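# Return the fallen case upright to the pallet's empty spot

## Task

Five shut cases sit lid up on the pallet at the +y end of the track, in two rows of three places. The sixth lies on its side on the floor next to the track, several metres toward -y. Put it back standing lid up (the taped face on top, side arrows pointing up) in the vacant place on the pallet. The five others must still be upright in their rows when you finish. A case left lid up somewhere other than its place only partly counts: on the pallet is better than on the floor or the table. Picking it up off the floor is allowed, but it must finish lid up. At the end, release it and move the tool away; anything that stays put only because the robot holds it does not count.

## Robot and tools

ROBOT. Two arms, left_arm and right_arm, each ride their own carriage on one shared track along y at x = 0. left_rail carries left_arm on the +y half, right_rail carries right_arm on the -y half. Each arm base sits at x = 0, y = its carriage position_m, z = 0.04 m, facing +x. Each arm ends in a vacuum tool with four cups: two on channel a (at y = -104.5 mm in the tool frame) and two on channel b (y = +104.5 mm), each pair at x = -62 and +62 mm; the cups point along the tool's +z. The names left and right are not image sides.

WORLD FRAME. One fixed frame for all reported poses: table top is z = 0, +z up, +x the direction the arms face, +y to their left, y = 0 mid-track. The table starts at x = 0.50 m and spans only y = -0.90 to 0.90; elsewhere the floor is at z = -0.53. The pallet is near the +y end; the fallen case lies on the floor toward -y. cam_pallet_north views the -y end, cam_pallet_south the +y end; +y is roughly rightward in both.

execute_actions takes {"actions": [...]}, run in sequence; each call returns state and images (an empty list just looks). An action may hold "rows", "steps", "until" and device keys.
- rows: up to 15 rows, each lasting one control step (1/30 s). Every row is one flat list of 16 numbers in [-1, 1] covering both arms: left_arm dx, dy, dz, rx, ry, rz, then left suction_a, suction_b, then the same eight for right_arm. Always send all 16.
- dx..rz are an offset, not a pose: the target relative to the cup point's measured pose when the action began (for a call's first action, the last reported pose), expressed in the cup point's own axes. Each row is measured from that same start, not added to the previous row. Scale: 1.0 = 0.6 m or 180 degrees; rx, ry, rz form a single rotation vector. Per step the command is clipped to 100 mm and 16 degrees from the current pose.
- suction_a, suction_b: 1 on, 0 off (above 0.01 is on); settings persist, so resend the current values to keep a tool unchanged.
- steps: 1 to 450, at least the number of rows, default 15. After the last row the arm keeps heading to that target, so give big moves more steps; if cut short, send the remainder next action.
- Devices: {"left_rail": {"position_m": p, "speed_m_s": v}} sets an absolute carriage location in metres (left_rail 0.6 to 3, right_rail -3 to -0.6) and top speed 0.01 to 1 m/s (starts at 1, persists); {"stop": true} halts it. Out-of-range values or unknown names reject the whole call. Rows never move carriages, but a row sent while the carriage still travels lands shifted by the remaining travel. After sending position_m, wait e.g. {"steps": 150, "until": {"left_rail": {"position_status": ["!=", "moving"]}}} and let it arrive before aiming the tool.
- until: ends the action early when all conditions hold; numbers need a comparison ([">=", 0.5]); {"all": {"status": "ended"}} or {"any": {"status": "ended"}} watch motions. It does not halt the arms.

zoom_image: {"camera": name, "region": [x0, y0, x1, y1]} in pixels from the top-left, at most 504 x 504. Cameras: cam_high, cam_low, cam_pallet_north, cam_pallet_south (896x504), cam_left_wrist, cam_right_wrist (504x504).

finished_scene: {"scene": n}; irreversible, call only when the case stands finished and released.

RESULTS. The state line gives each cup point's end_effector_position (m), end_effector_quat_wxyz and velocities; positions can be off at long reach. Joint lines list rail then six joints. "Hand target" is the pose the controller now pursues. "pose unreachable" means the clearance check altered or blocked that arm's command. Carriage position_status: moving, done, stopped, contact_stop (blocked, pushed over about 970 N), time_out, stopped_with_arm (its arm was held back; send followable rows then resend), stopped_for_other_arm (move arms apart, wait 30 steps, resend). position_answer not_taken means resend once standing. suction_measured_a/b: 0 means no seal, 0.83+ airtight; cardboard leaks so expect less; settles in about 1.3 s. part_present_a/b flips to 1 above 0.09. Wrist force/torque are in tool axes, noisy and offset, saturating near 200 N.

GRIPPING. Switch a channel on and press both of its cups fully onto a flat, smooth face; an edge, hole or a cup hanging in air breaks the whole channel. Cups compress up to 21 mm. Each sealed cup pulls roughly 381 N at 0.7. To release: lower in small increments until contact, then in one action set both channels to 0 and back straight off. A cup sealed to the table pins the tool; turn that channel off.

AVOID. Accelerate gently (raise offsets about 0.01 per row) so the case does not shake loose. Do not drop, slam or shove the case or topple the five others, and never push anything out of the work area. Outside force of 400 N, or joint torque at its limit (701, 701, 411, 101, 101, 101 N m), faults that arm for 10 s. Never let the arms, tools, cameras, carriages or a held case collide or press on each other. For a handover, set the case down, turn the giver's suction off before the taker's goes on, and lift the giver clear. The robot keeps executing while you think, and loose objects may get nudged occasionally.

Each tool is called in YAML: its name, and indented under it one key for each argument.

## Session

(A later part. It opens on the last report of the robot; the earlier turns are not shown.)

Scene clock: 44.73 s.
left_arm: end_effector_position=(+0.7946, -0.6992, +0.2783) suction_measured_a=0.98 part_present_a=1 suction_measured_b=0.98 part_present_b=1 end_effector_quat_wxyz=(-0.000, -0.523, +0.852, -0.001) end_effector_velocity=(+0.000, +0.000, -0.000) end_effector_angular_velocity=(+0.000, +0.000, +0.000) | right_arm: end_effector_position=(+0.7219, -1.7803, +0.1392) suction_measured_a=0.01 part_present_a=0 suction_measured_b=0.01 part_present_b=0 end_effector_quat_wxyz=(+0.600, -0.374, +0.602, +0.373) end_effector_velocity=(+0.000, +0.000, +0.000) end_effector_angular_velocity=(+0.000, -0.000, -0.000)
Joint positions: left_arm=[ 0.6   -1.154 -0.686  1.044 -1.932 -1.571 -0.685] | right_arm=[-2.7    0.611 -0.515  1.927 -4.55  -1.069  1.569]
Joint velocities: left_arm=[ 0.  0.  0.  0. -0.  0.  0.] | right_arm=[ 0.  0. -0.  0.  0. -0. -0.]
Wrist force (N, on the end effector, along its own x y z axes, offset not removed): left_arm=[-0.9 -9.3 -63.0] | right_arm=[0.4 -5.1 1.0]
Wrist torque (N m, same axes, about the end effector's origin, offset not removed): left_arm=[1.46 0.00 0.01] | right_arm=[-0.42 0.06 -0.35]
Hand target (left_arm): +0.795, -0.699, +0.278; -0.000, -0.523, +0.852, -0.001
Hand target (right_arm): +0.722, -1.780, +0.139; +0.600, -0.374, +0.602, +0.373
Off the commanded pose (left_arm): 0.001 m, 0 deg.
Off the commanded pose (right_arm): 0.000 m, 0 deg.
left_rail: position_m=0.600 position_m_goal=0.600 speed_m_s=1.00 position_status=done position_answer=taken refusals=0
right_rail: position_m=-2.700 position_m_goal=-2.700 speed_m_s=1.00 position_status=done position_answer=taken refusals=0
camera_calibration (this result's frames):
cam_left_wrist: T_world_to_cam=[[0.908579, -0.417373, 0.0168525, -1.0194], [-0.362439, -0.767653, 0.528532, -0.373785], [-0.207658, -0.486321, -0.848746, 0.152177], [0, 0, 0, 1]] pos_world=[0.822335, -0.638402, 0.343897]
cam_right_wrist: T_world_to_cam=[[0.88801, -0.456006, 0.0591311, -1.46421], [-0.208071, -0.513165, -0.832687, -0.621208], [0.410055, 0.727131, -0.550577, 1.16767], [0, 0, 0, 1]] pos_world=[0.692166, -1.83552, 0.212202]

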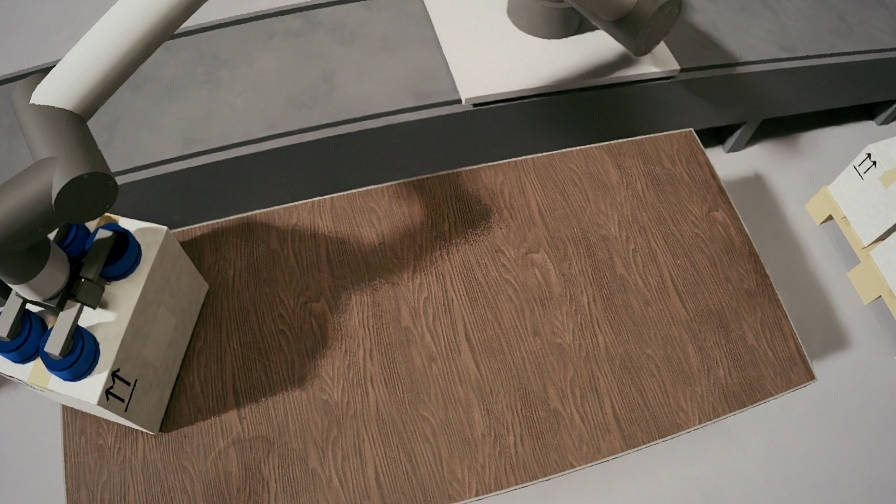

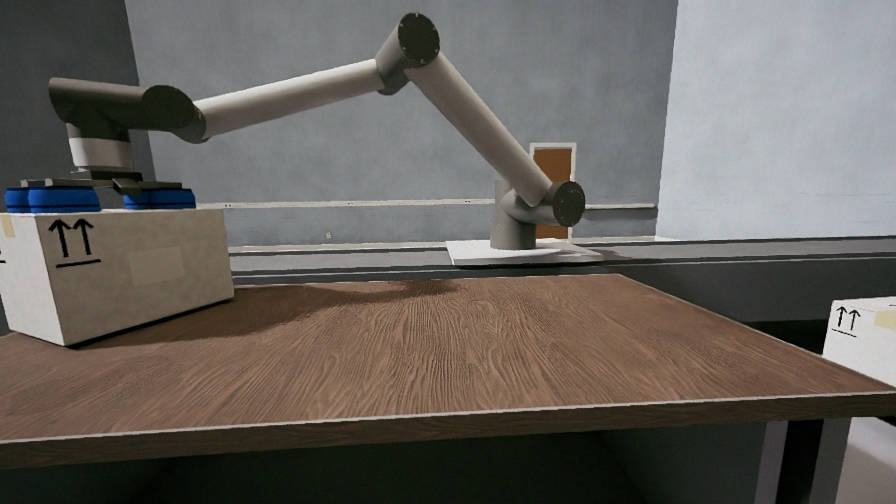

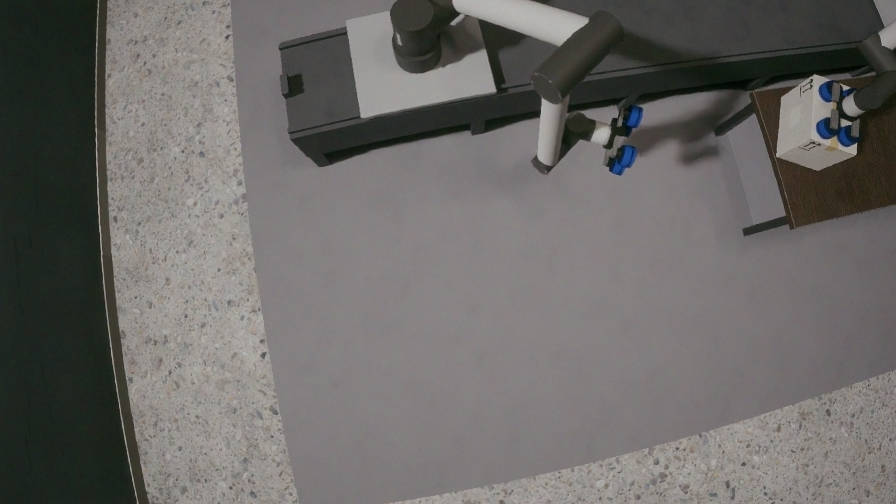

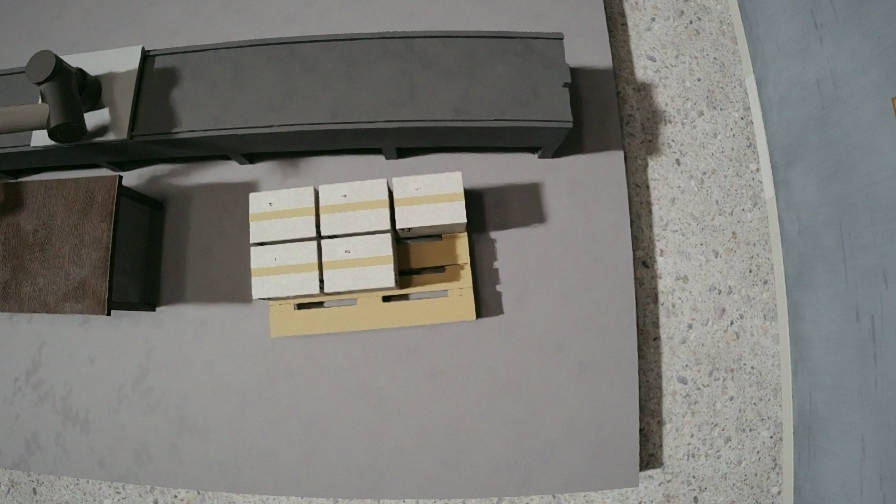

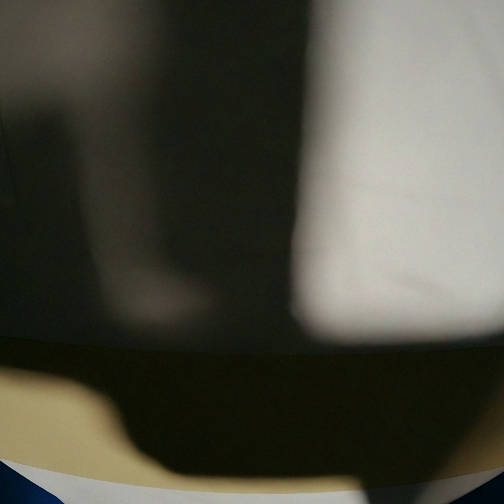

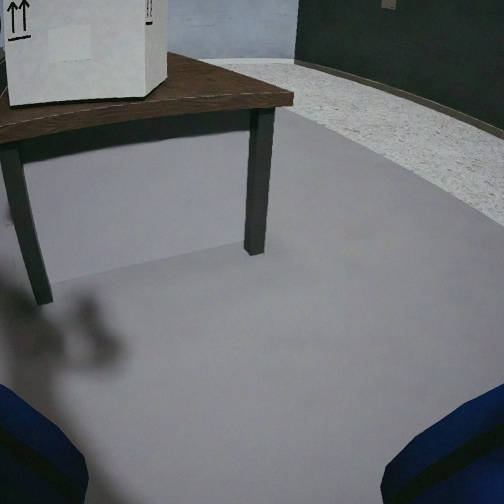

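execute_actions:
  actions:
    - {"left_rail":{"position_m":3.0},"rows":[ [0,0,-0.0033,0,0,0,1,1, 0,0,0,0,0,0,0,0], [0,0,-0.0117,0,0,0,1,1, 0,0,0,0,0,0,0,0], [-0.001,0.0003,-0.025,0,0,-0.0005,1,1, 0,0,0,0,0,0,0,0], [-0.0045,0.0013,-0.0417,0,0,-0.002,1,1, 0,0,0,0,0,0,0,0], [-0.012,0.0035,-0.06,0,0,-0.0056,1,1, 0,0,0,0,0,0,0,0], [-0.024,0.007,-0.0767,0,0,-0.0111,1,1, 0,0,0,0,0,0,0,0], [-0.04,0.0116,-0.09,0,0,-0.0194,1,1, 0,0,0,0,0,0,0,0], [-0.061,0.0177,-0.1,0,0,-0.0306,1,1, 0,0,0,0,0,0,0,0], [-0.087,0.0252,-0.1,0,0,-0.0444,1,1, 0,0,0,0,0,0,0,0], [-0.118,0.0342,-0.1,0,0,-0.0611,1,1, 0,0,0,0,0,0,0,0], [-0.153,0.0443,-0.1,0,0,-0.0806,1,1, 0,0,0,0,0,0,0,0], [-0.193,0.0559,-0.1,0,0,-0.1028,1,1, 0,0,0,0,0,0,0,0], [-0.237,0.0687,-0.1,0,0,-0.1278,1,1, 0,0,0,0,0,0,0,0], [-0.285,0.0826,-0.1,0,0,-0.1556,1,1, 0,0,0,0,0,0,0,0], [-1.0,0.29,-0.1,0,0,-0.6748,1,1, 0,0,0,0,0,0,0,0] ],"steps":43}

Scene clock: 46.67 s.
left_arm: end_effector_position=(+0.8997, +0.9863, +0.3343) suction_measured_a=0.98 part_present_a=1 suction_measured_b=0.98 part_present_b=1 end_effector_quat_wxyz=(-0.000, +0.957, -0.289, -0.021) end_effector_velocity=(+0.069, +1.483, +0.005) end_effector_angular_velocity=(+0.019, -0.030, +1.309) | right_arm: end_effector_position=(+0.7219, -1.7803, +0.1392) suction_measured_a=0.01 part_present_a=0 suction_measured_b=0.01 part_present_b=0 end_effector_quat_wxyz=(+0.600, -0.374, +0.602, +0.373) end_effector_velocity=(+0.000, -0.000, +0.000) end_effector_angular_velocity=(+0.000, -0.000, -0.000)
Joint positions: left_arm=[ 1.754 -0.872 -1.072  1.662 -2.126 -1.593 -1.856] | right_arm=[-2.7    0.611 -0.515  1.927 -4.55  -1.069  1.569]
Joint velocities: left_arm=[ 1.     0.312 -0.265  0.443 -0.205  0.    -0.998] | right_arm=[ 0. -0. -0.  0. -0. -0. -0.]
Wrist force (N, on the end effector, along its own x y z axes, offset not removed): left_arm=[-3.4 -7.0 -56.8] | right_arm=[-1.4 -3.1 1.1]
Wrist torque (N m, same axes, about the end effector's origin, offset not removed): left_arm=[1.57 -0.06 0.06] | right_arm=[-0.18 0.25 -0.36]
Hand target (left_arm): +0.908, +1.109, +0.334; -0.001, +0.983, -0.183, -0.019
Hand target (right_arm): +0.722, -1.780, +0.139; +0.600, -0.374, +0.602, +0.373
Off the commanded pose (left_arm): 0.083 m, 38 deg; orientation clipped at the last step of the last action.
Off the commanded pose (right_arm): 0.000 m, 0 deg.
left_rail: position_m=1.754 position_m_goal=3.000 speed_m_s=1.00 position_status=moving position_answer=taken refusals=0
right_rail: position_m=-2.700 position_m_goal=-2.700 speed_m_s=1.00 position_status=done position_answer=taken refusals=0
camera_calibration (this result's frames):
cam_left_wrist: T_world_to_cam=[[0.520807, 0.853658, 0.00530494, -1.31323], [0.741695, -0.455559, 0.492295, -0.360574], [0.422668, -0.252456, -0.870412, 0.250716], [0, 0, 0, 1]] pos_world=[0.845405, 1.02008, 0.402702]
cam_right_wrist: T_world_to_cam=[[0.88801, -0.456007, 0.059131, -1.46421], [-0.208071, -0.513165, -0.832687, -0.621208], [0.410055, 0.727131, -0.550578, 1.16767], [0, 0, 0, 1]] pos_world=[0.692166, -1.83552, 0.212202]

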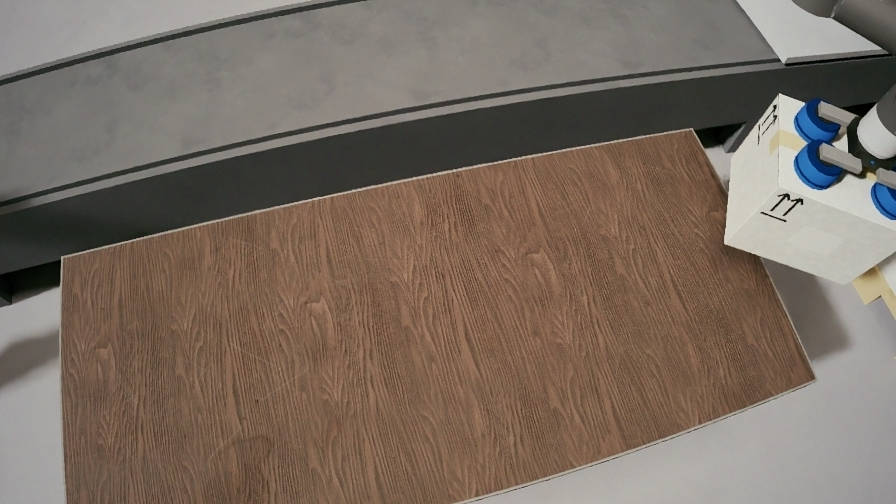

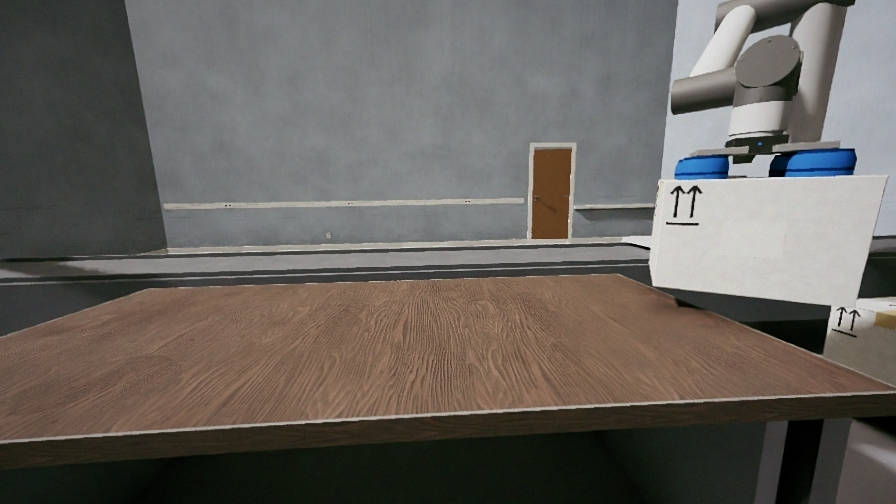

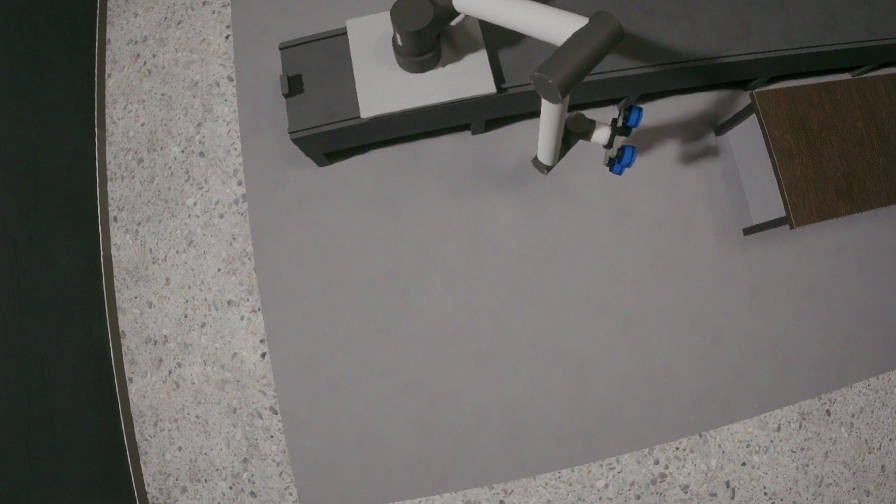

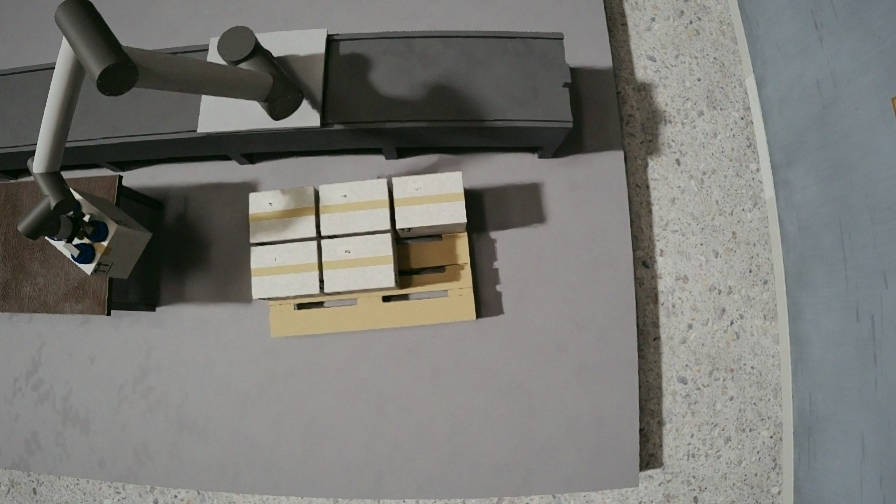

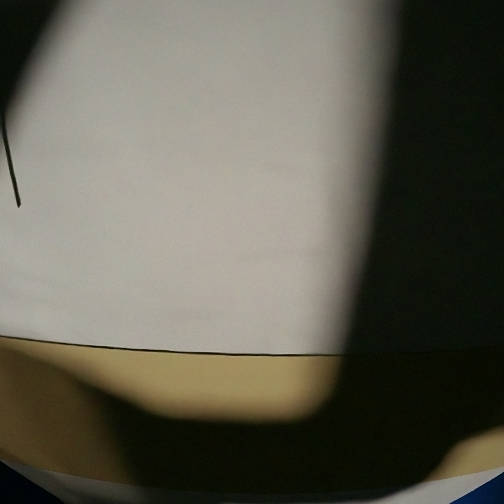

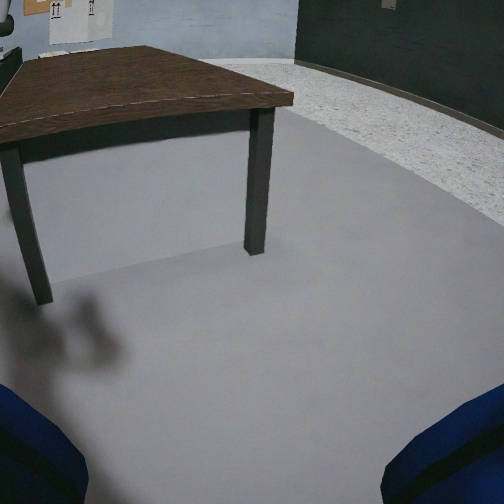

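execute_actions:
  actions: []

Scene clock: 47.57 s.
left_arm: end_effector_position=(+0.9083, +1.9632, +0.3343) suction_measured_a=0.98 part_present_a=1 suction_measured_b=0.98 part_present_b=1 end_effector_quat_wxyz=(-0.001, +0.983, -0.183, -0.019) end_effector_velocity=(+0.000, +1.001, +0.000) end_effector_angular_velocity=(+0.000, -0.000, +0.001) | right_arm: end_effector_position=(+0.7219, -1.7803, +0.1392) suction_measured_a=0.01 part_present_a=0 suction_measured_b=0.01 part_present_b=0 end_effector_quat_wxyz=(+0.600, -0.374, +0.602, +0.373) end_effector_velocity=(-0.000, -0.000, -0.000) end_effector_angular_velocity=(-0.000, +0.000, +0.000)
Joint positions: left_arm=[ 2.654 -0.822 -1.114  1.732 -2.158 -1.592 -2.024] | right_arm=[-2.7    0.611 -0.515  1.927 -4.55  -1.069  1.569]
Joint velocities: left_arm=[ 1.     0.    -0.     0.    -0.     0.    -0.001] | right_arm=[ 0. -0.  0. -0. -0.  0.  0.]
Wrist force (N, on the end effector, along its own x y z axes, offset not removed): left_arm=[-0.4 -3.7 -53.8] | right_arm=[-2.1 -3.9 0.4]
Wrist torque (N m, same axes, about the end effector's origin, offset not removed): left_arm=[1.73 -0.48 0.26] | right_arm=[-0.33 0.30 -0.37]
Hand target (left_arm): +0.908, +2.009, +0.334; -0.001, +0.983, -0.183, -0.019
Hand target (right_arm): +0.722, -1.780, +0.139; +0.600, -0.374, +0.602, +0.373
Off the commanded pose (left_arm): 0.007 m, 26 deg; orientation clipped at the last step of the last action.
Off the commanded pose (right_arm): 0.000 m, 0 deg.
left_rail: position_m=2.654 position_m_goal=3.000 speed_m_s=1.00 position_status=moving position_answer=taken refusals=0
right_rail: position_m=-2.700 position_m_goal=-2.700 speed_m_s=1.00 position_status=done position_answer=taken refusals=0
camera_calibration (this result's frames):
cam_left_wrist: T_world_to_cam=[[0.324141, 0.945944, 0.011023, -2.15615], [0.820271, -0.286844, 0.49485, -0.325315], [0.471263, -0.151359, -0.868908, 0.250636], [0, 0, 0, 1]] pos_world=[0.847626, 1.98422, 0.402529]
cam_right_wrist: T_world_to_cam=[[0.88801, -0.456007, 0.0591311, -1.46421], [-0.208071, -0.513165, -0.832687, -0.621208], [0.410055, 0.727131, -0.550577, 1.16767], [0, 0, 0, 1]] pos_world=[0.692166, -1.83552, 0.212202]

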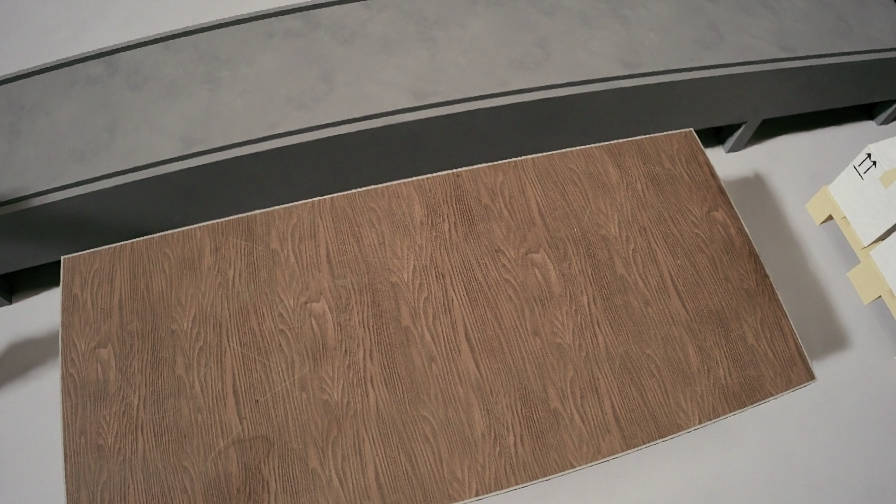

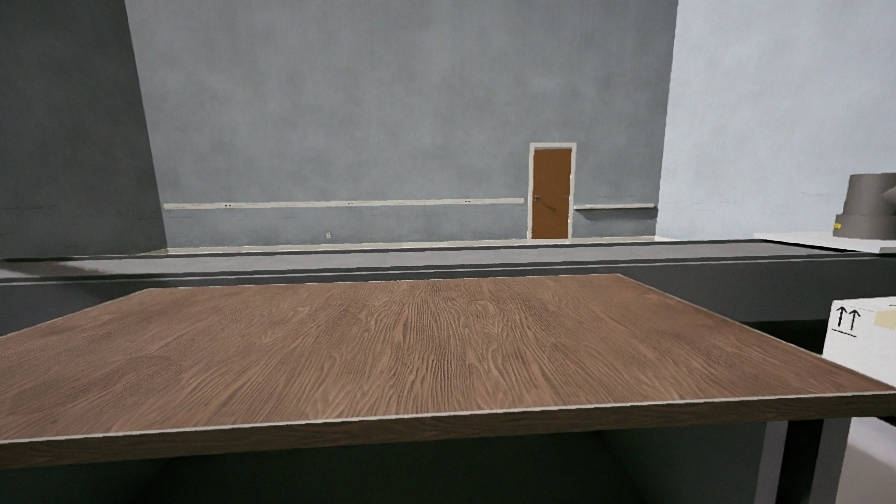

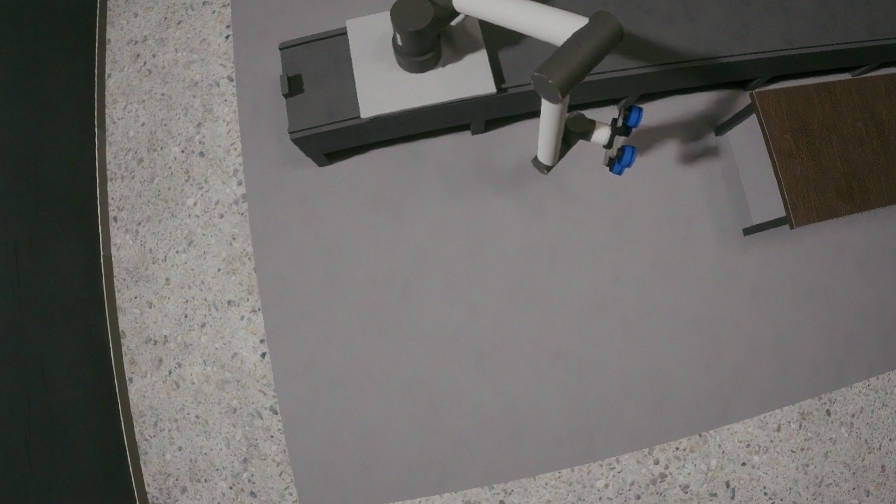

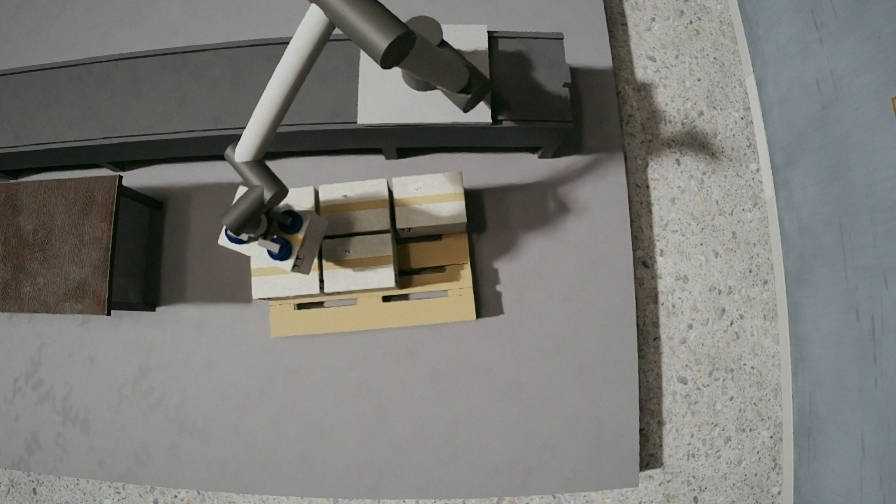

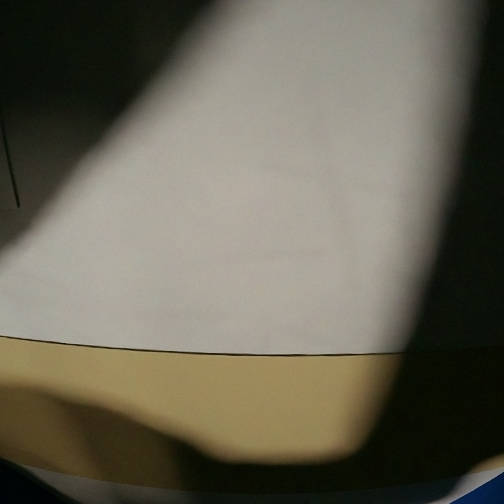

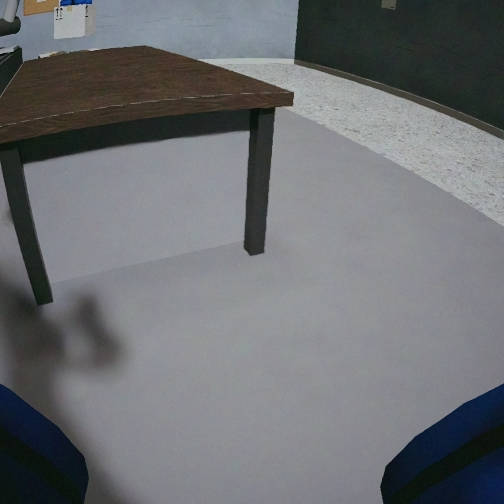

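execute_actions:
  actions:
    - {"rows": [[-0.0032,-0.0188,0.0072,0,0.0004,-0.0043,1,1,0,0,0,0,0,0,0,0],[-0.0074,-0.0439,0.0169,-0.0001,0.0009,-0.0100,1,1,0,0,0,0,0,0,0,0],[-0.0127,-0.0752,0.0290,-0.0001,0.0015,-0.0172,1,1,0,0,0,0,0,0,0,0],[-0.0190,-0.1128,0.0435,-0.0002,0.0022,-0.0258,1,1,0,0,0,0,0,0,0,0],[-0.0264,-0.1567,0.0604,-0.0003,0.0030,-0.0358,1,1,0,0,0,0,0,0,0,0],[-0.0338,-0.2005,0.0773,-0.0004,0.0039,-0.0458,1,1,0,0,0,0,0,0,0,0],[-0.0423,-0.2506,0.0966,-0.0005,0.0049,-0.0573,1,1,0,0,0,0,0,0,0,0],[-0.0508,-0.3008,0.1160,-0.0005,0.0058,-0.0688,1,1,0,0,0,0,0,0,0,0],[-0.0592,-0.3509,0.1353,-0.0006,0.0068,-0.0802,1,1,0,0,0,0,0,0,0,0],[-0.0677,-0.4010,0.1546,-0.0007,0.0078,-0.0917,1,1,0,0,0,0,0,0,0,0],[-0.0762,-0.4512,0.1740,-0.0008,0.0088,-0.1032,1,1,0,0,0,0,0,0,0,0],[-0.0846,-0.5013,0.1933,-0.0009,0.0097,-0.1146,1,1,0,0,0,0,0,0,0,0],[-0.0931,-0.5514,0.2126,-0.0010,0.0107,-0.1261,1,1,0,0,0,0,0,0,0,0],[-0.1005,-0.5953,0.2295,-0.0011,0.0116,-0.1361,1,1,0,0,0,0,0,0,0,0],[-0.10578,-0.6266,0.2416,-0.00114,0.01216,-0.14328,1,1,0,0,0,0,0,0,0,0]], "steps": 26}

Scene clock: 50.20 s.
left_arm: end_effector_position=(+0.9678, +2.6459, +0.2041) suction_measured_a=0.98 part_present_a=1 suction_measured_b=0.98 part_present_b=1 end_effector_quat_wxyz=(-0.001, +0.999, +0.037, -0.002) end_effector_velocity=(+0.068, +0.297, -0.112) end_effector_angular_velocity=(-0.011, -0.016, +0.073) | right_arm: end_effector_position=(+0.7219, -1.7803, +0.1392) suction_measured_a=0.01 part_present_a=0 suction_measured_b=0.01 part_present_b=0 end_effector_quat_wxyz=(+0.600, -0.374, +0.602, +0.373) end_effector_velocity=(-0.000, -0.000, +0.000) end_effector_angular_velocity=(+0.000, -0.000, -0.000)
Joint positions: left_arm=[ 3.    -0.547 -1.112  1.98  -2.435 -1.571 -2.192] | right_arm=[-2.7    0.611 -0.515  1.927 -4.55  -1.069  1.569]
Joint velocities: left_arm=[ 0.     0.286  0.074  0.109 -0.203  0.     0.213] | right_arm=[ 0.  0. -0.  0. -0. -0. -0.]
Wrist force (N, on the end effector, along its own x y z axes, offset not removed): left_arm=[10.0 -37.4 -42.9] | right_arm=[-0.6 -3.9 -0.1]
Wrist torque (N m, same axes, about the end effector's origin, offset not removed): left_arm=[2.20 -0.83 0.00] | right_arm=[-0.20 0.10 -0.37]
Hand target (left_arm): +0.977, +2.683, +0.190; +0.000, +0.999, +0.041, -0.000
Hand target (right_arm): +0.722, -1.780, +0.139; +0.600, -0.374, +0.602, +0.373
Off the commanded pose (left_arm): 0.042 m, 1 deg.
Off the commanded pose (right_arm): 0.000 m, 0 deg.
left_rail: position_m=3.000 position_m_goal=3.000 speed_m_s=1.00 position_status=done position_answer=taken refusals=0
right_rail: position_m=-2.700 position_m_goal=-2.700 speed_m_s=1.00 position_status=done position_answer=taken refusals=0
camera_calibration (this result's frames):
cam_left_wrist: T_world_to_cam=[[-0.112703, 0.993476, 0.0174356, -2.52407], [0.847082, 0.0868941, 0.52431, -1.1347], [0.519374, 0.0738607, -0.851349, -0.433303], [0, 0, 0, 1]] pos_world=[0.901762, 2.63821, 0.270052]
cam_right_wrist: T_world_to_cam=[[0.88801, -0.456007, 0.059131, -1.46421], [-0.208071, -0.513165, -0.832687, -0.621208], [0.410055, 0.727131, -0.550577, 1.16767], [0, 0, 0, 1]] pos_world=[0.692166, -1.83552, 0.212202]

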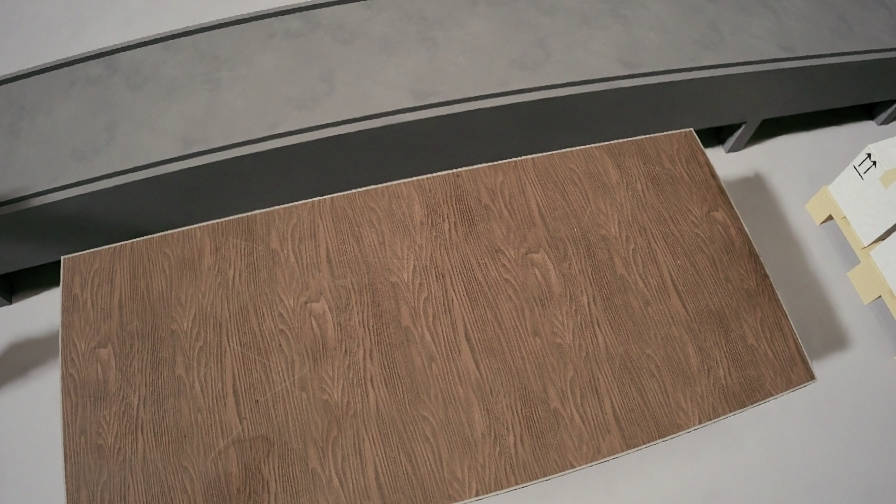

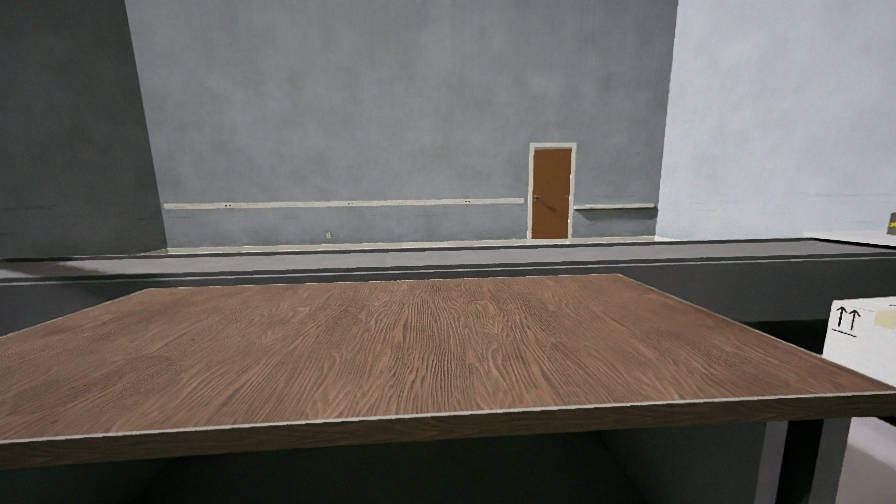

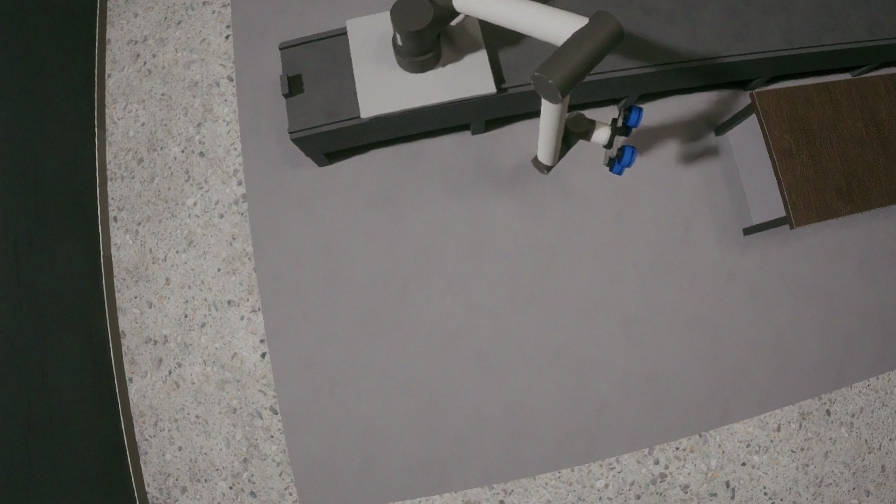

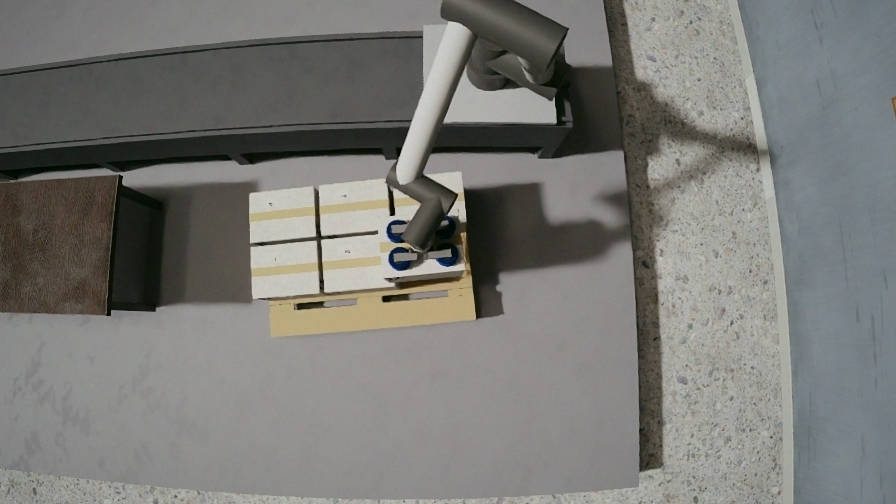

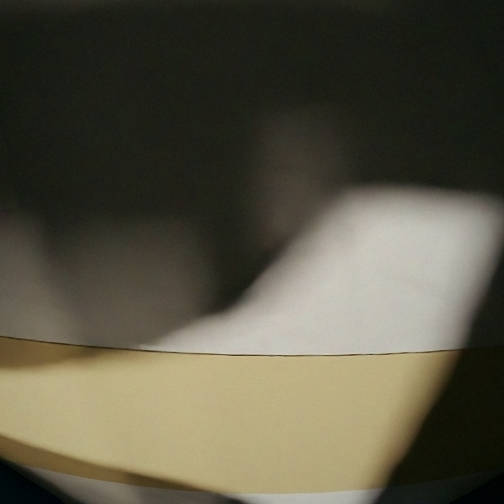

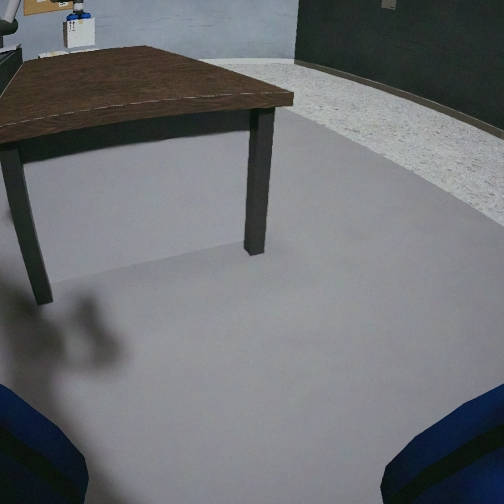

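execute_actions:
  actions: []

zoom_image:
  camera: "cam_pallet_south"
  region: [370, 190, 496, 316]

Scene clock: 50.73 s.
left_arm: end_effector_position=(+0.9768, +2.6826, +0.1905) suction_measured_a=0.98 part_present_a=1 suction_measured_b=0.98 part_present_b=1 end_effector_quat_wxyz=(+0.000, +0.999, +0.041, -0.000) end_effector_velocity=(+0.001, +0.004, -0.002) end_effector_angular_velocity=(-0.000, -0.000, +0.001) | right_arm: end_effector_position=(+0.7219, -1.7803, +0.1392) suction_measured_a=0.01 part_present_a=0 suction_measured_b=0.01 part_present_b=0 end_effector_quat_wxyz=(+0.600, -0.374, +0.602, +0.373) end_effector_velocity=(-0.000, +0.000, +0.000) end_effector_angular_velocity=(+0.000, -0.000, -0.000)
Joint positions: left_arm=[ 3.    -0.511 -1.102  1.992 -2.461 -1.571 -2.164] | right_arm=[-2.7    0.611 -0.515  1.927 -4.55  -1.069  1.569]
Joint velocities: left_arm=[ 0.     0.004  0.001  0.001 -0.003 -0.     0.003] | right_arm=[ 0.  0. -0.  0.  0. -0. -0.]
Wrist force (N, on the end effector, along its own x y z axes, offset not removed): left_arm=[4.7 -4.4 -61.6] | right_arm=[-0.8 -3.4 1.9]
Wrist torque (N m, same axes, about the end effector's origin, offset not removed): left_arm=[1.91 -0.73 -0.07] | right_arm=[-0.21 0.17 -0.35]
Hand target (left_arm): +0.977, +2.683, +0.190; +0.000, +0.999, +0.041, -0.000
Hand target (right_arm): +0.722, -1.780, +0.139; +0.600, -0.374, +0.602, +0.373
Off the commanded pose (left_arm): 0.003 m, 0 deg.
Off the commanded pose (right_arm): 0.000 m, 0 deg.
left_rail: position_m=3.000 position_m_goal=3.000 speed_m_s=1.00 position_status=done position_answer=taken refusals=0
right_rail: position_m=-2.700 position_m_goal=-2.700 speed_m_s=1.00 position_status=done position_answer=taken refusals=0
camera_calibration (this result's frames):
cam_left_wrist: T_world_to_cam=[[-0.120722, 0.99257, 0.0151692, -2.54855], [0.844758, 0.094695, 0.526704, -1.15751], [0.521354, 0.0763992, -0.849913, -0.461308], [0, 0, 0, 1]] pos_world=[0.910655, 2.67447, 0.256254]
cam_right_wrist: T_world_to_cam=[[0.88801, -0.456007, 0.0591313, -1.46421], [-0.208071, -0.513165, -0.832687, -0.621208], [0.410055, 0.727131, -0.550577, 1.16767], [0, 0, 0, 1]] pos_world=[0.692166, -1.83552, 0.212202]

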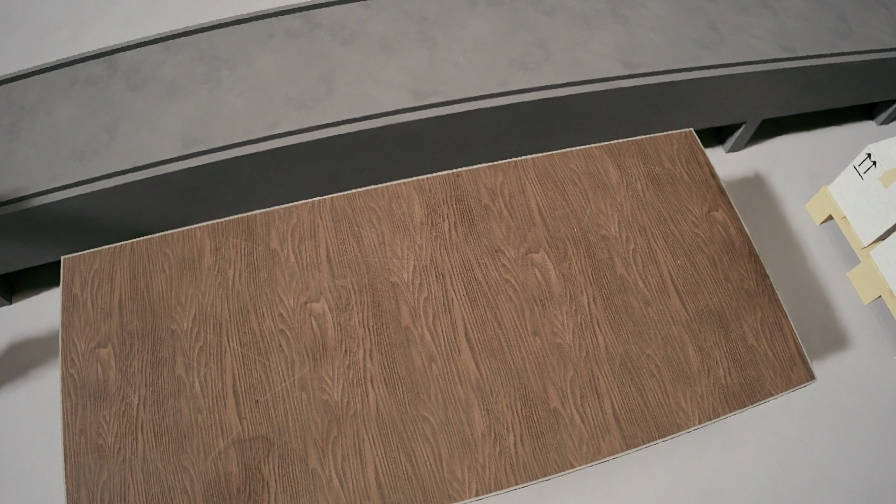

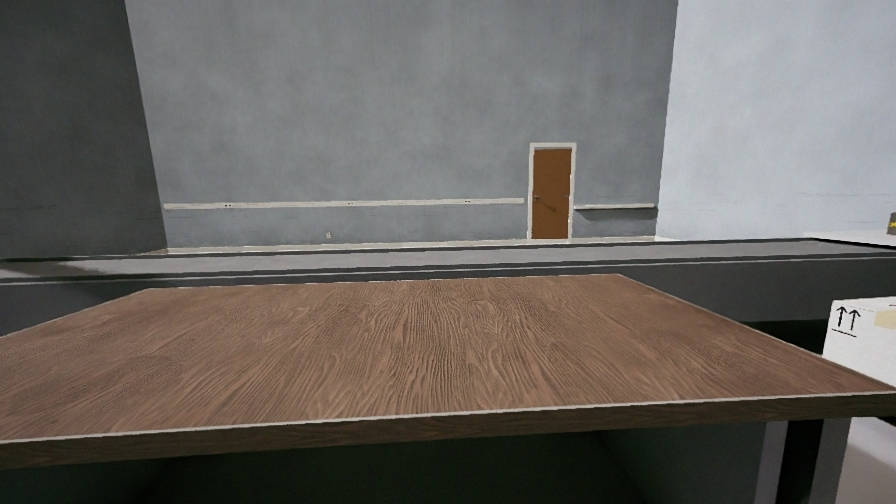

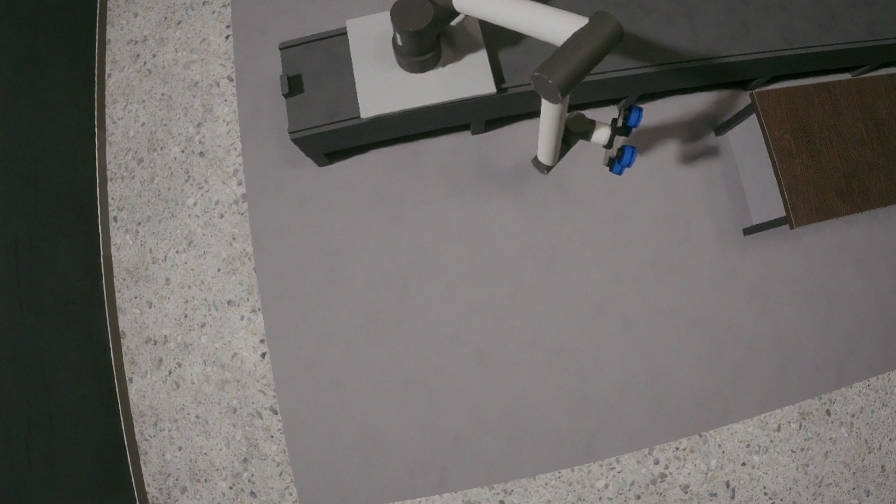

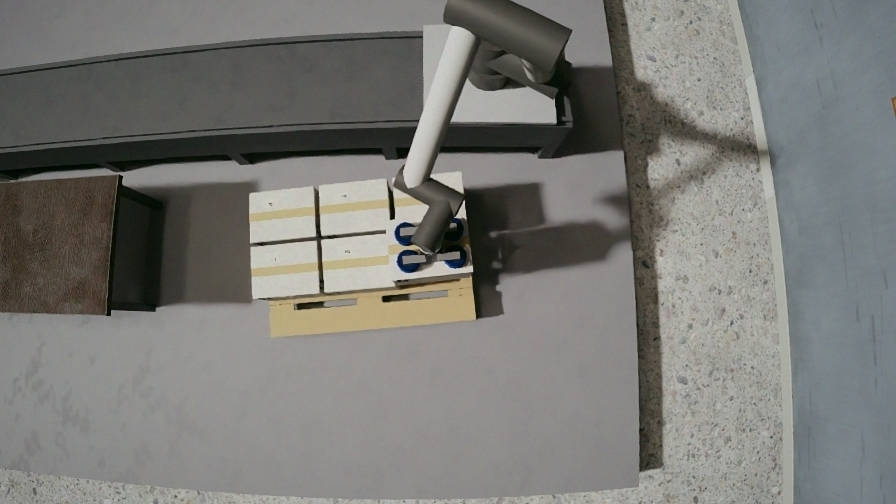

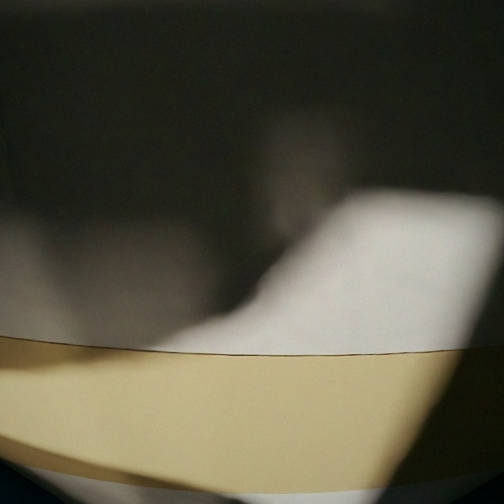

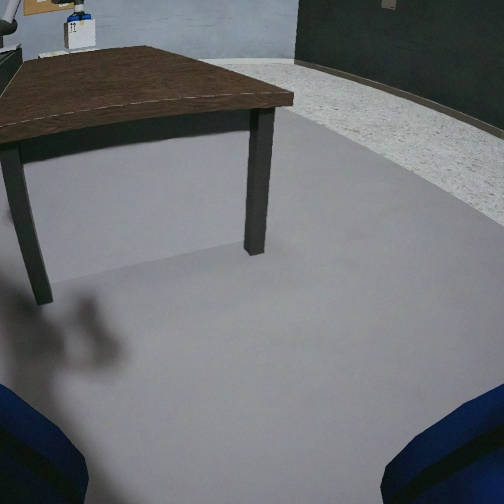

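Region (370, 190, 496, 316) of cam_pallet_south's 896x504 image, scaled by 4.000, with more detail than that image has.

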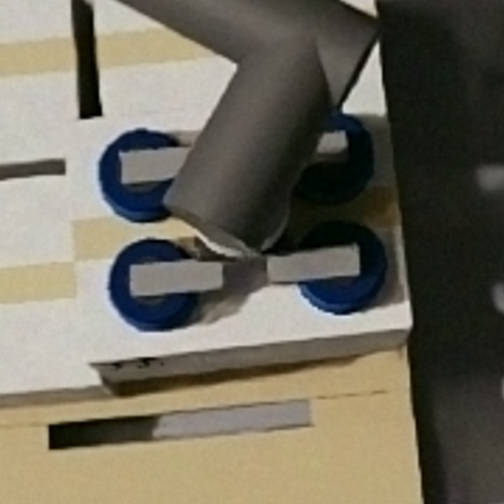

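zoom_image:
  camera: "cam_pallet_south"
  region: [378, 250, 441, 313]

zoom_image:
  camera: "cam_pallet_south"
  region: [430, 240, 493, 303]

zoom_image:
  camera: "cam_pallet_south"
  region: [370, 200, 433, 263]

zoom_image:
  camera: "cam_pallet_south"
  region: [430, 180, 493, 243]

Region (378, 250, 441, 313) of cam_pallet_south's 896x504 image, scaled by 8.000, with more detail than that image has.

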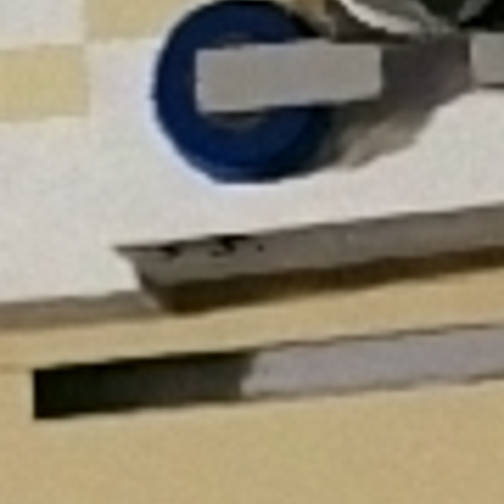

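Region (430, 240, 493, 303) of cam_pallet_south's 896x504 image, scaled by 8.000, with more detail than that image has.

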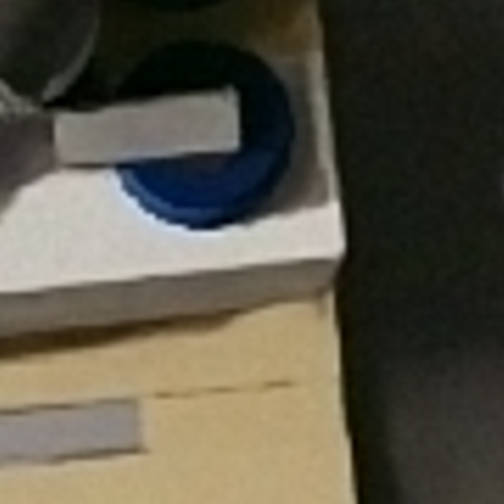

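Region (370, 200, 433, 263) of cam_pallet_south's 896x504 image, scaled by 8.000, with more detail than that image has.

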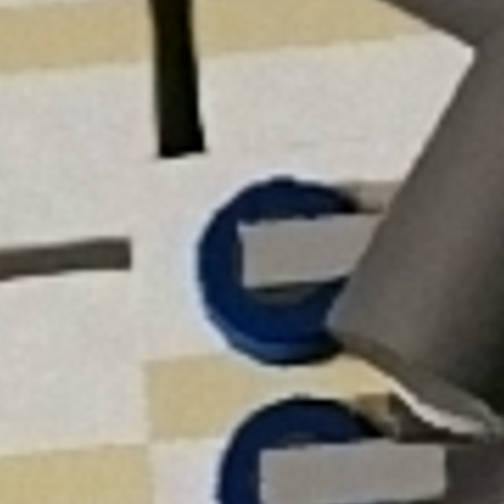

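Region (430, 180, 493, 243) of cam_pallet_south's 896x504 image, scaled by 8.000, with more detail than that image has.

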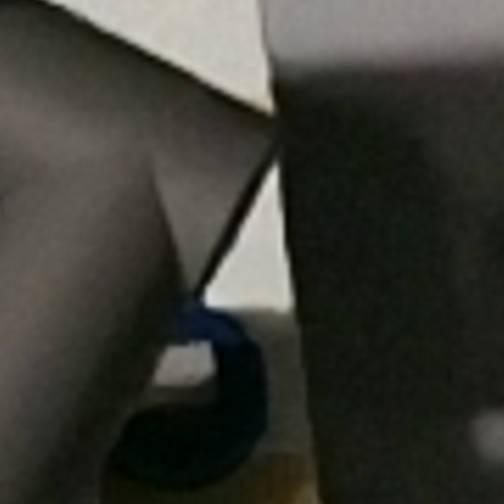

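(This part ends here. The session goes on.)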